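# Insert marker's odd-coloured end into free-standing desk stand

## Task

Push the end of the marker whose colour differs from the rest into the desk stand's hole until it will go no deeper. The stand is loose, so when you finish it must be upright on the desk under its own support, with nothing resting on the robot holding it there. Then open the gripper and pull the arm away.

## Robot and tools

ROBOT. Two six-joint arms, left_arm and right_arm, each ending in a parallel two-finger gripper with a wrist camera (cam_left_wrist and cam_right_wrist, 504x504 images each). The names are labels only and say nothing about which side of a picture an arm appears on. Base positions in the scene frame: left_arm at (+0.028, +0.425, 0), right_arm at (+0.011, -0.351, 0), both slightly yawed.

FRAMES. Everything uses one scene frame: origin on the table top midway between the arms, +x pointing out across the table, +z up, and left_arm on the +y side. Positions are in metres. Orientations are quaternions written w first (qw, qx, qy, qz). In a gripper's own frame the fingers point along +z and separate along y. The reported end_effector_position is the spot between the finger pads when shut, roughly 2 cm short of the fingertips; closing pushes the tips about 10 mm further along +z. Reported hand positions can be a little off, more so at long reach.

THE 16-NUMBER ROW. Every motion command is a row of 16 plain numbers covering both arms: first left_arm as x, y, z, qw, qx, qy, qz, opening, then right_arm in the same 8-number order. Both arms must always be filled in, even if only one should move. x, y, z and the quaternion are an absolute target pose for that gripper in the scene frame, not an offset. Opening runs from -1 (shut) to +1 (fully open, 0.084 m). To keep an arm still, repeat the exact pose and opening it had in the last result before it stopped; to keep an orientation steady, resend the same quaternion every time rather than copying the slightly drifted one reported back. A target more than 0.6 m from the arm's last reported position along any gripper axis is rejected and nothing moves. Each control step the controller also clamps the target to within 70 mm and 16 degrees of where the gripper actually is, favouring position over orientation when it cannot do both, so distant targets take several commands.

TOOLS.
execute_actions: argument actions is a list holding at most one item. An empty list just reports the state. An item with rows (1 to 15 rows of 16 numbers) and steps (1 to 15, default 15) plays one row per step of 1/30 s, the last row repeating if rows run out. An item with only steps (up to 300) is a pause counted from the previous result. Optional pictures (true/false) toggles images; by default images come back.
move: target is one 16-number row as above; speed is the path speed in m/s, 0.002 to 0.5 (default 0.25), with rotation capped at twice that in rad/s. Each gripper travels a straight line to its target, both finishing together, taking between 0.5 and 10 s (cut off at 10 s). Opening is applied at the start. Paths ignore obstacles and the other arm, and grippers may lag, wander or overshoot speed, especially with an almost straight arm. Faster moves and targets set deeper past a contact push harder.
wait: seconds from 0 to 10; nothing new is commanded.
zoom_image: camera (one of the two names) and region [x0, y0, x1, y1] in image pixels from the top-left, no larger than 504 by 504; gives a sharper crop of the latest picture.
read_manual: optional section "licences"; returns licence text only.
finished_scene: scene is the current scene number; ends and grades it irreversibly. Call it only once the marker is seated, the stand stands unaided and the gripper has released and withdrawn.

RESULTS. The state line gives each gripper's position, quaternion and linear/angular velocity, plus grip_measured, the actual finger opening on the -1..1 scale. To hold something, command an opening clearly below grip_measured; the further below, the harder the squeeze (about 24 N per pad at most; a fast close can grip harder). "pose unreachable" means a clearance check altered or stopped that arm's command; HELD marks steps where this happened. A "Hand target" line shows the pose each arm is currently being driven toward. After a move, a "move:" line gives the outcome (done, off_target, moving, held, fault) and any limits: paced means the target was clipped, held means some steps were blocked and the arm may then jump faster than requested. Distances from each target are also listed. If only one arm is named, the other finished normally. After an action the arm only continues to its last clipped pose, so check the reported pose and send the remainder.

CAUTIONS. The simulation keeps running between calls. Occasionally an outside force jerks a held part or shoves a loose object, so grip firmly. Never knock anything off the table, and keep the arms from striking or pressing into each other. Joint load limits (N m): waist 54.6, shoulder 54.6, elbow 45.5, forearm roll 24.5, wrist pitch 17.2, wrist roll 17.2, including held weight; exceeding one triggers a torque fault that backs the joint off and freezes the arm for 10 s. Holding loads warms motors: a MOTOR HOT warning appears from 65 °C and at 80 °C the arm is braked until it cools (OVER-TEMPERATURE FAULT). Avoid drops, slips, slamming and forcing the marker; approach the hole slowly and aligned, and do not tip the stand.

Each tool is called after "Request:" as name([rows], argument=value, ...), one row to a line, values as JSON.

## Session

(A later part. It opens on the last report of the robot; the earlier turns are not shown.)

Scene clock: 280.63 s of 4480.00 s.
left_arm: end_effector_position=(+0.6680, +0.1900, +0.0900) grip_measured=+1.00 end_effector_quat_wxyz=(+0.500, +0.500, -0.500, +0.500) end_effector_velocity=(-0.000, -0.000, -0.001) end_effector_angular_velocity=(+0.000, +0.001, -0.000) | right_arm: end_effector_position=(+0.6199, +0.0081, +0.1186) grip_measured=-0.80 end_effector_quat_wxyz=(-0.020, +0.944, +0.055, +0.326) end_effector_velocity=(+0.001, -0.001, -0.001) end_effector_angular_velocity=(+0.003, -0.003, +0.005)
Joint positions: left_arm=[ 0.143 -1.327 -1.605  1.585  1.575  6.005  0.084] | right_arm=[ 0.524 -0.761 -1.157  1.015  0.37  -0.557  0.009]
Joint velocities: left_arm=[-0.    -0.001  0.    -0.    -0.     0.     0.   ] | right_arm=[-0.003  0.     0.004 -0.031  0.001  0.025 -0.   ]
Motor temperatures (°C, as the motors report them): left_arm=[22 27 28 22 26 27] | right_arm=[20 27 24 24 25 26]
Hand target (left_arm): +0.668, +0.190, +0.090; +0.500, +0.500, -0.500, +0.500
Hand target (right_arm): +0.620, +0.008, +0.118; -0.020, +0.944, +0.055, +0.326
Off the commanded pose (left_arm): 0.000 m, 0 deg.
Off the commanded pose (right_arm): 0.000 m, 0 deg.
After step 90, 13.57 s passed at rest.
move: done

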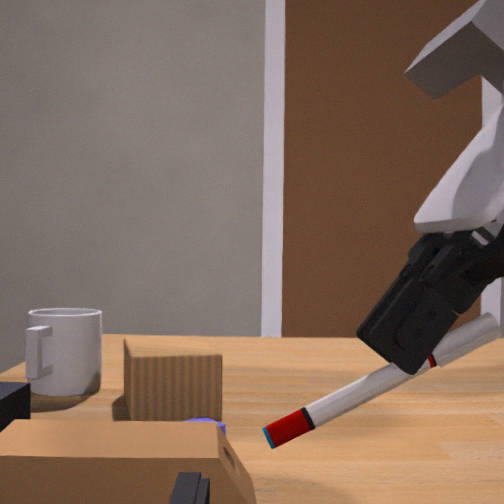

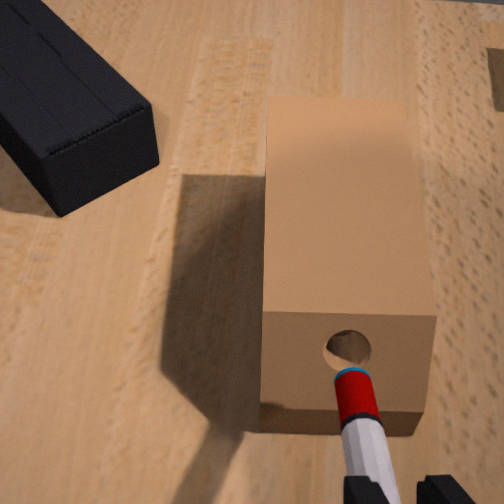

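Request:
move(target=[0.668,0.19,0.09,0.5,0.5,-0.5,0.5,1, 0.632,0.009,0.110,-0.020,0.944,0.055,0.326,-1], speed=0.01)

Request:
zoom_image(camera="cam_right_wrist", region=[280,310,420,450])

Request:
zoom_image(camera="cam_left_wrist", region=[190,390,330,504])

Scene clock: 287.90 s of 4480.00 s.
left_arm: end_effector_position=(+0.6680, +0.1900, +0.0900) grip_measured=+1.00 end_effector_quat_wxyz=(+0.500, +0.500, -0.500, +0.500) end_effector_velocity=(+0.000, +0.000, +0.000) end_effector_angular_velocity=(+0.000, -0.000, +0.001) | right_arm: end_effector_position=(+0.6319, +0.0090, +0.1101) grip_measured=-0.80 end_effector_quat_wxyz=(-0.020, +0.944, +0.055, +0.326) end_effector_velocity=(+0.002, -0.001, -0.001) end_effector_angular_velocity=(-0.001, -0.000, -0.000)
Joint positions: left_arm=[ 0.143 -1.327 -1.605  1.585  1.575  6.005  0.084] | right_arm=[ 0.513 -0.795 -1.193  1.002  0.365 -0.554  0.009]
Joint velocities: left_arm=[ 0.    -0.    -0.001 -0.    -0.    -0.     0.   ] | right_arm=[-0.002 -0.004 -0.004 -0.002 -0.    -0.     0.   ]
Motor temperatures (°C, as the motors report them): left_arm=[22 27 28 22 26 27] | right_arm=[20 27 24 24 25 26]
Hand target (left_arm): +0.668, +0.190, +0.090; +0.500, +0.500, -0.500, +0.500
Hand target (right_arm): +0.632, +0.009, +0.110; -0.020, +0.944, +0.055, +0.326
Off the commanded pose (left_arm): 0.000 m, 0 deg.
Off the commanded pose (right_arm): 0.000 m, 0 deg.
After step 90, 2.57 s passed at rest.
move: done

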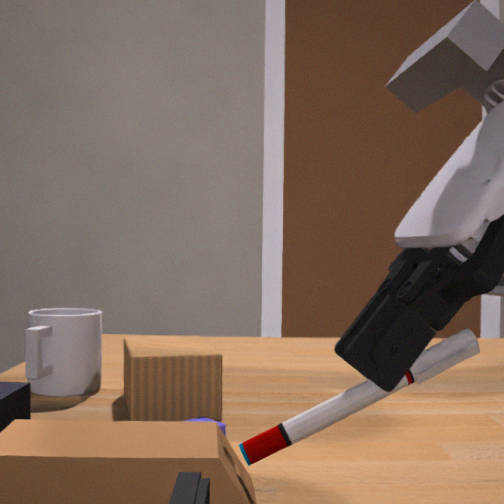

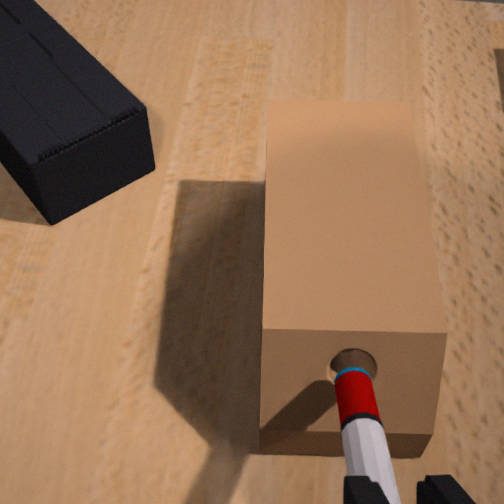

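Region (280, 310, 420, 450) of cam_right_wrist's 504x504 image, scaled by 3.600, with more detail than that image has.

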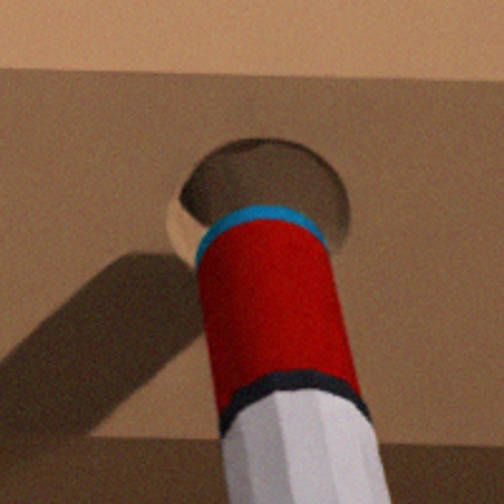

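Region (190, 390, 330, 504) of cam_left_wrist's 504x504 image, scaled by 3.600, with more detail than that image has; it fills the top 410 rows of this view, and the rest is white.

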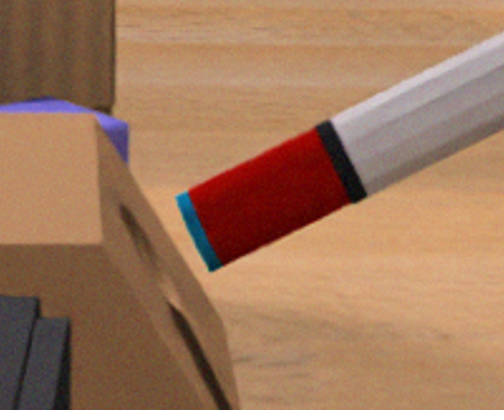

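Request:
move(target=[0.668,0.19,0.09,0.5,0.5,-0.5,0.5,1, 0.650,0.010,0.1005,-0.020,0.944,0.055,0.326,-1], speed=0.006)

Request:
move(target=[0.668,0.19,0.09,0.5,0.5,-0.5,0.5,1, 0.672,0.0115,0.089,-0.020,0.944,0.055,0.326,-1], speed=0.006)

Scene clock: 302.07 s of 4480.00 s.
left_arm: end_effector_position=(+0.6680, +0.1900, +0.0900) grip_measured=+1.00 end_effector_quat_wxyz=(+0.500, +0.500, -0.500, +0.500) end_effector_velocity=(+0.000, +0.000, -0.001) end_effector_angular_velocity=(+0.000, +0.000, -0.000) | right_arm: end_effector_position=(+0.6499, +0.0100, +0.1005) grip_measured=-0.80 end_effector_quat_wxyz=(-0.020, +0.944, +0.055, +0.326) end_effector_velocity=(+0.002, +0.001, +0.001) end_effector_angular_velocity=(+0.001, -0.002, +0.001)
Joint positions: left_arm=[ 0.143 -1.327 -1.605  1.585  1.575  6.005  0.084] | right_arm=[ 0.496 -0.839 -1.247  1.     0.354 -0.568  0.009]
Joint velocities: left_arm=[ 0.    -0.002 -0.002  0.    -0.     0.     0.   ] | right_arm=[-0.001 -0.002 -0.005 -0.001 -0.001 -0.001 -0.   ]
Motor temperatures (°C, as the motors report them): left_arm=[22 28 28 22 26 27] | right_arm=[20 27 24 24 25 26]
Hand target (left_arm): +0.668, +0.190, +0.090; +0.500, +0.500, -0.500, +0.500
Hand target (right_arm): +0.650, +0.010, +0.100; -0.020, +0.944, +0.055, +0.326
Off the commanded pose (left_arm): 0.000 m, 0 deg.
Off the commanded pose (right_arm): 0.000 m, 0 deg.
After step 90, 7.57 s passed at rest.
move: done

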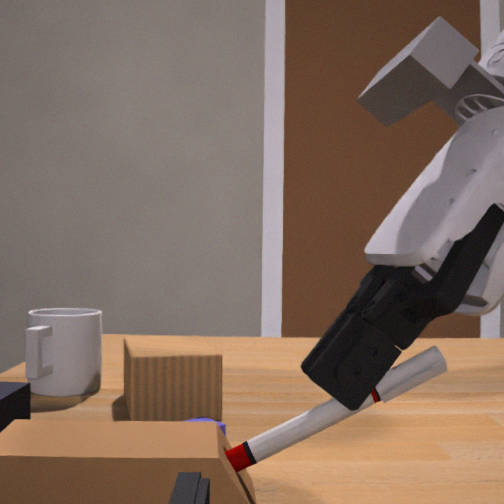

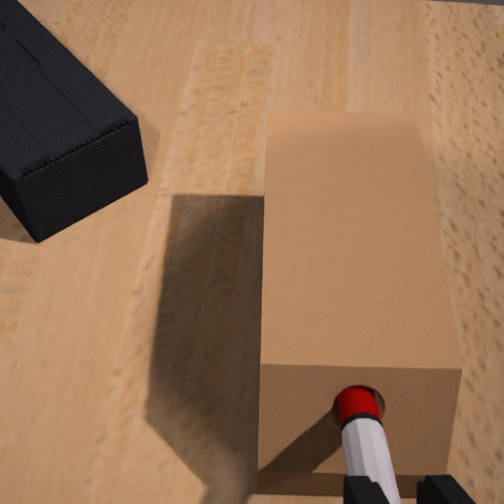

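Scene clock: 306.50 s of 4480.00 s.
left_arm: end_effector_position=(+0.6680, +0.1900, +0.0900) grip_measured=+1.00 end_effector_quat_wxyz=(+0.500, +0.500, -0.500, +0.500) end_effector_velocity=(-0.000, -0.000, +0.000) end_effector_angular_velocity=(-0.000, +0.000, -0.001) | right_arm: end_effector_position=(+0.6720, +0.0117, +0.0892) grip_measured=-0.82 end_effector_quat_wxyz=(-0.020, +0.944, +0.055, +0.326) end_effector_velocity=(+0.001, +0.001, +0.001) end_effector_angular_velocity=(+0.001, -0.002, +0.001)
Joint positions: left_arm=[ 0.143 -1.327 -1.605  1.585  1.575  6.005  0.084] | right_arm=[ 0.478 -0.894 -1.318  1.008  0.339 -0.595  0.008]
Joint velocities: left_arm=[-0.001  0.     0.    -0.     0.    -0.    -0.   ] | right_arm=[-0.    -0.001 -0.003 -0.    -0.    -0.001  0.   ]
Motor temperatures (°C, as the motors report them): left_arm=[22 28 28 22 26 27] | right_arm=[20 27 24 24 25 26]
Hand target (left_arm): +0.668, +0.190, +0.090; +0.500, +0.500, -0.500, +0.500
Hand target (right_arm): +0.672, +0.012, +0.089; -0.020, +0.944, +0.055, +0.326
Off the commanded pose (left_arm): 0.000 m, 0 deg.
Off the commanded pose (right_arm): 0.000 m, 0 deg.
move: done

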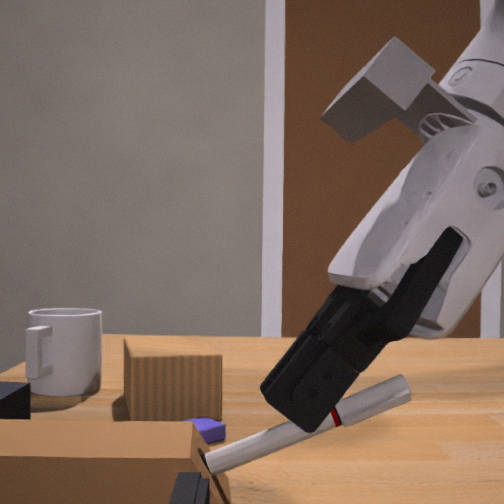

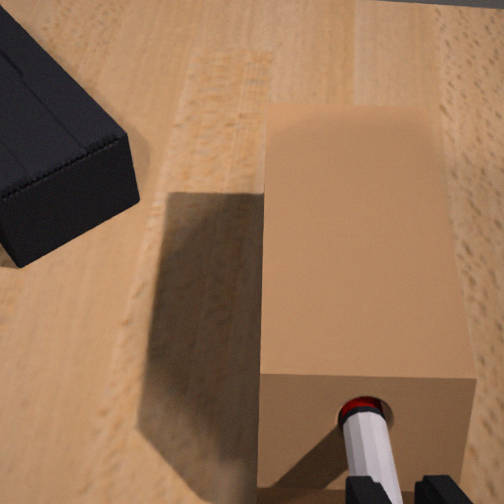

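Request:
move(target=[0.668,0.19,0.09,0.5,0.5,-0.5,0.5,1, 0.670,0.0115,0.090,-0.020,0.944,0.055,0.326,0.2], speed=0.01)

Request:
move(target=[0.668,0.19,0.09,0.5,0.5,-0.5,0.5,1, 0.64,0.0115,0.13,-0.020,0.944,0.055,0.326,0.2], speed=0.04)

Request:
zoom_image(camera="cam_right_wrist", region=[260,300,460,500])

Request:
zoom_image(camera="cam_left_wrist", region=[170,340,430,504])

Scene clock: 318.37 s of 4480.00 s.
left_arm: end_effector_position=(+0.6680, +0.1900, +0.0900) grip_measured=+1.00 end_effector_quat_wxyz=(+0.500, +0.500, -0.500, +0.500) end_effector_velocity=(+0.001, +0.001, +0.001) end_effector_angular_velocity=(+0.000, -0.002, +0.001) | right_arm: end_effector_position=(+0.6701, +0.0115, +0.0900) grip_measured=+0.19 end_effector_quat_wxyz=(-0.020, +0.944, +0.055, +0.326) end_effector_velocity=(-0.001, +0.000, +0.001) end_effector_angular_velocity=(+0.001, -0.001, -0.000)
Joint positions: left_arm=[ 0.143 -1.327 -1.605  1.585  1.575  6.005  0.084] | right_arm=[ 0.479 -0.89  -1.312  1.008  0.341 -0.593  0.052]
Joint velocities: left_arm=[ 0.001  0.001 -0.001  0.     0.     0.    -0.   ] | right_arm=[ 0.001  0.003  0.002  0.     0.     0.001 -0.   ]
Motor temperatures (°C, as the motors report them): left_arm=[22 28 28 22 26 27] | right_arm=[20 27 24 24 25 26]
Hand target (left_arm): +0.668, +0.190, +0.090; +0.500, +0.500, -0.500, +0.500
Hand target (right_arm): +0.670, +0.011, +0.090; -0.020, +0.944, +0.055, +0.326
Off the commanded pose (left_arm): 0.000 m, 0 deg.
Off the commanded pose (right_arm): 0.000 m, 0 deg.
After step 90, 8.17 s passed at rest.
move: done

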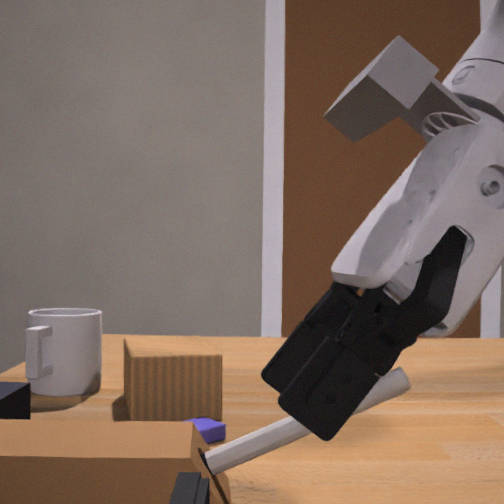

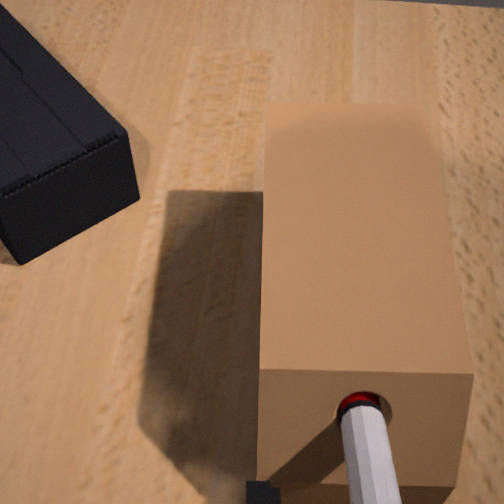

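Scene clock: 320.00 s of 4480.00 s.
left_arm: end_effector_position=(+0.6680, +0.1900, +0.0900) grip_measured=+1.00 end_effector_quat_wxyz=(+0.500, +0.500, -0.500, +0.500) end_effector_velocity=(-0.001, -0.001, +0.000) end_effector_angular_velocity=(-0.000, +0.000, -0.002) | right_arm: end_effector_position=(+0.6401, +0.0114, +0.1298) grip_measured=+0.19 end_effector_quat_wxyz=(-0.020, +0.944, +0.055, +0.326) end_effector_velocity=(-0.001, -0.000, +0.001) end_effector_angular_velocity=(-0.001, +0.001, -0.000)
Joint positions: left_arm=[ 0.143 -1.327 -1.605  1.585  1.575  6.005  0.084] | right_arm=[ 0.508 -0.772 -1.214  1.097  0.341 -0.66   0.052]
Joint velocities: left_arm=[-0.002  0.     0.001 -0.     0.     0.     0.   ] | right_arm=[ 0.     0.003  0.002  0.005 -0.001 -0.005 -0.   ]
Motor temperatures (°C, as the motors report them): left_arm=[22 28 28 22 26 27] | right_arm=[20 27 24 24 25 26]
Hand target (left_arm): +0.668, +0.190, +0.090; +0.500, +0.500, -0.500, +0.500
Hand target (right_arm): +0.640, +0.011, +0.130; -0.020, +0.944, +0.055, +0.326
Off the commanded pose (left_arm): 0.000 m, 0 deg.
Off the commanded pose (right_arm): 0.000 m, 0 deg.
move: done

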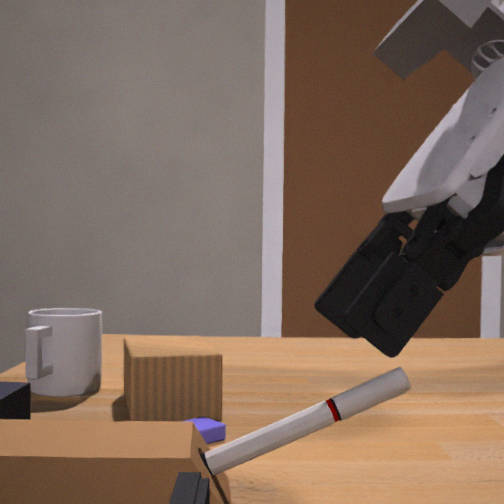

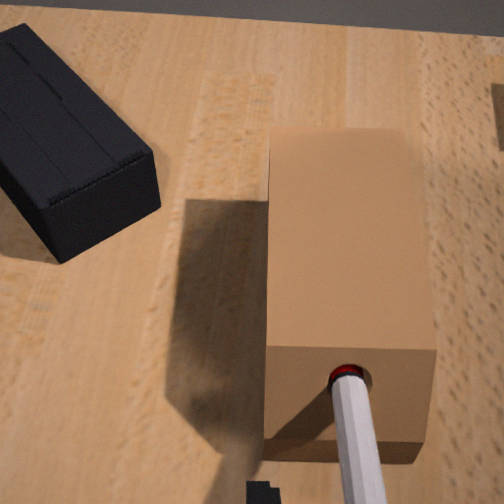

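Region (260, 300, 460, 500) of cam_right_wrist's 504x504 image, scaled by 2.520, with more detail than that image has.

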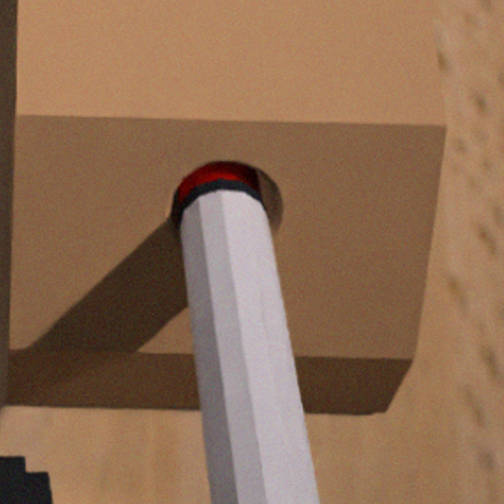

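Region (170, 340, 430, 504) of cam_left_wrist's 504x504 image, scaled by 1.938, with more detail than that image has; it fills the top 318 rows of this view, and the rest is white.

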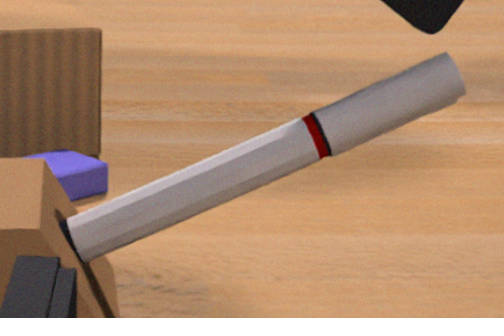

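Request:
move(target=[0.55,0.32,0.2,0.5,0.5,-0.5,0.5,1, 0.5,-0.08,0.28,-0.020,0.944,0.055,0.326,0.5])

Request:
finished_scene(scene=2)

Scene clock: 325.97 s of 4480.00 s.
left_arm: end_effector_position=(+0.5507, +0.3204, +0.2000) grip_measured=+1.00 end_effector_quat_wxyz=(+0.500, +0.500, -0.500, +0.500) end_effector_velocity=(+0.000, +0.001, +0.001) end_effector_angular_velocity=(+0.001, -0.002, +0.001) | right_arm: end_effector_position=(+0.5002, -0.0800, +0.2797) grip_measured=+0.49 end_effector_quat_wxyz=(-0.020, +0.943, +0.055, +0.326) end_effector_velocity=(-0.001, -0.001, +0.002) end_effector_angular_velocity=(-0.007, +0.010, -0.004)
Joint positions: left_arm=[ 0.39  -0.947 -1.128  1.828  1.618  6.108  0.084] | right_arm=[ 0.525 -0.169 -0.742  1.491  0.313 -1.06   0.065]
Joint velocities: left_arm=[ 0.002  0.003  0.     0.001  0.    -0.     0.   ] | right_arm=[ 0.     0.003 -0.006  0.067  0.001 -0.066  0.   ]
Motor temperatures (°C, as the motors report them): left_arm=[22 28 28 22 26 27] | right_arm=[20 27 24 24 25 26]
Hand target (left_arm): +0.551, +0.321, +0.200; +0.500, +0.500, -0.500, +0.500
Hand target (right_arm): +0.500, -0.080, +0.280; -0.020, +0.944, +0.055, +0.326
Off the commanded pose (left_arm): 0.001 m, 0 deg.
Off the commanded pose (right_arm): 0.000 m, 0 deg.
After step 90, 1.43 s passed at rest.
move: done

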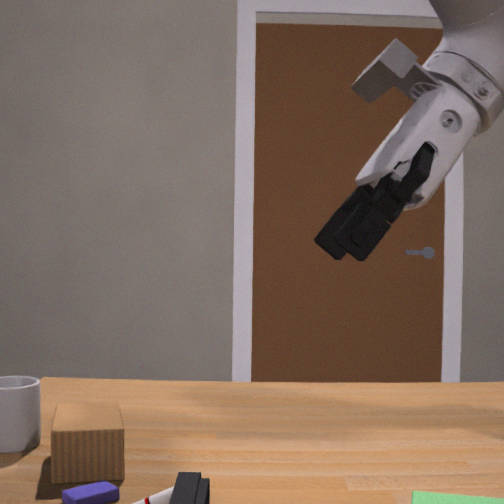

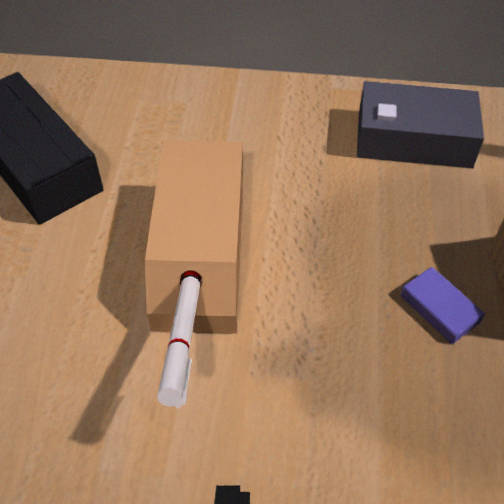

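The scene is finished: the task was done.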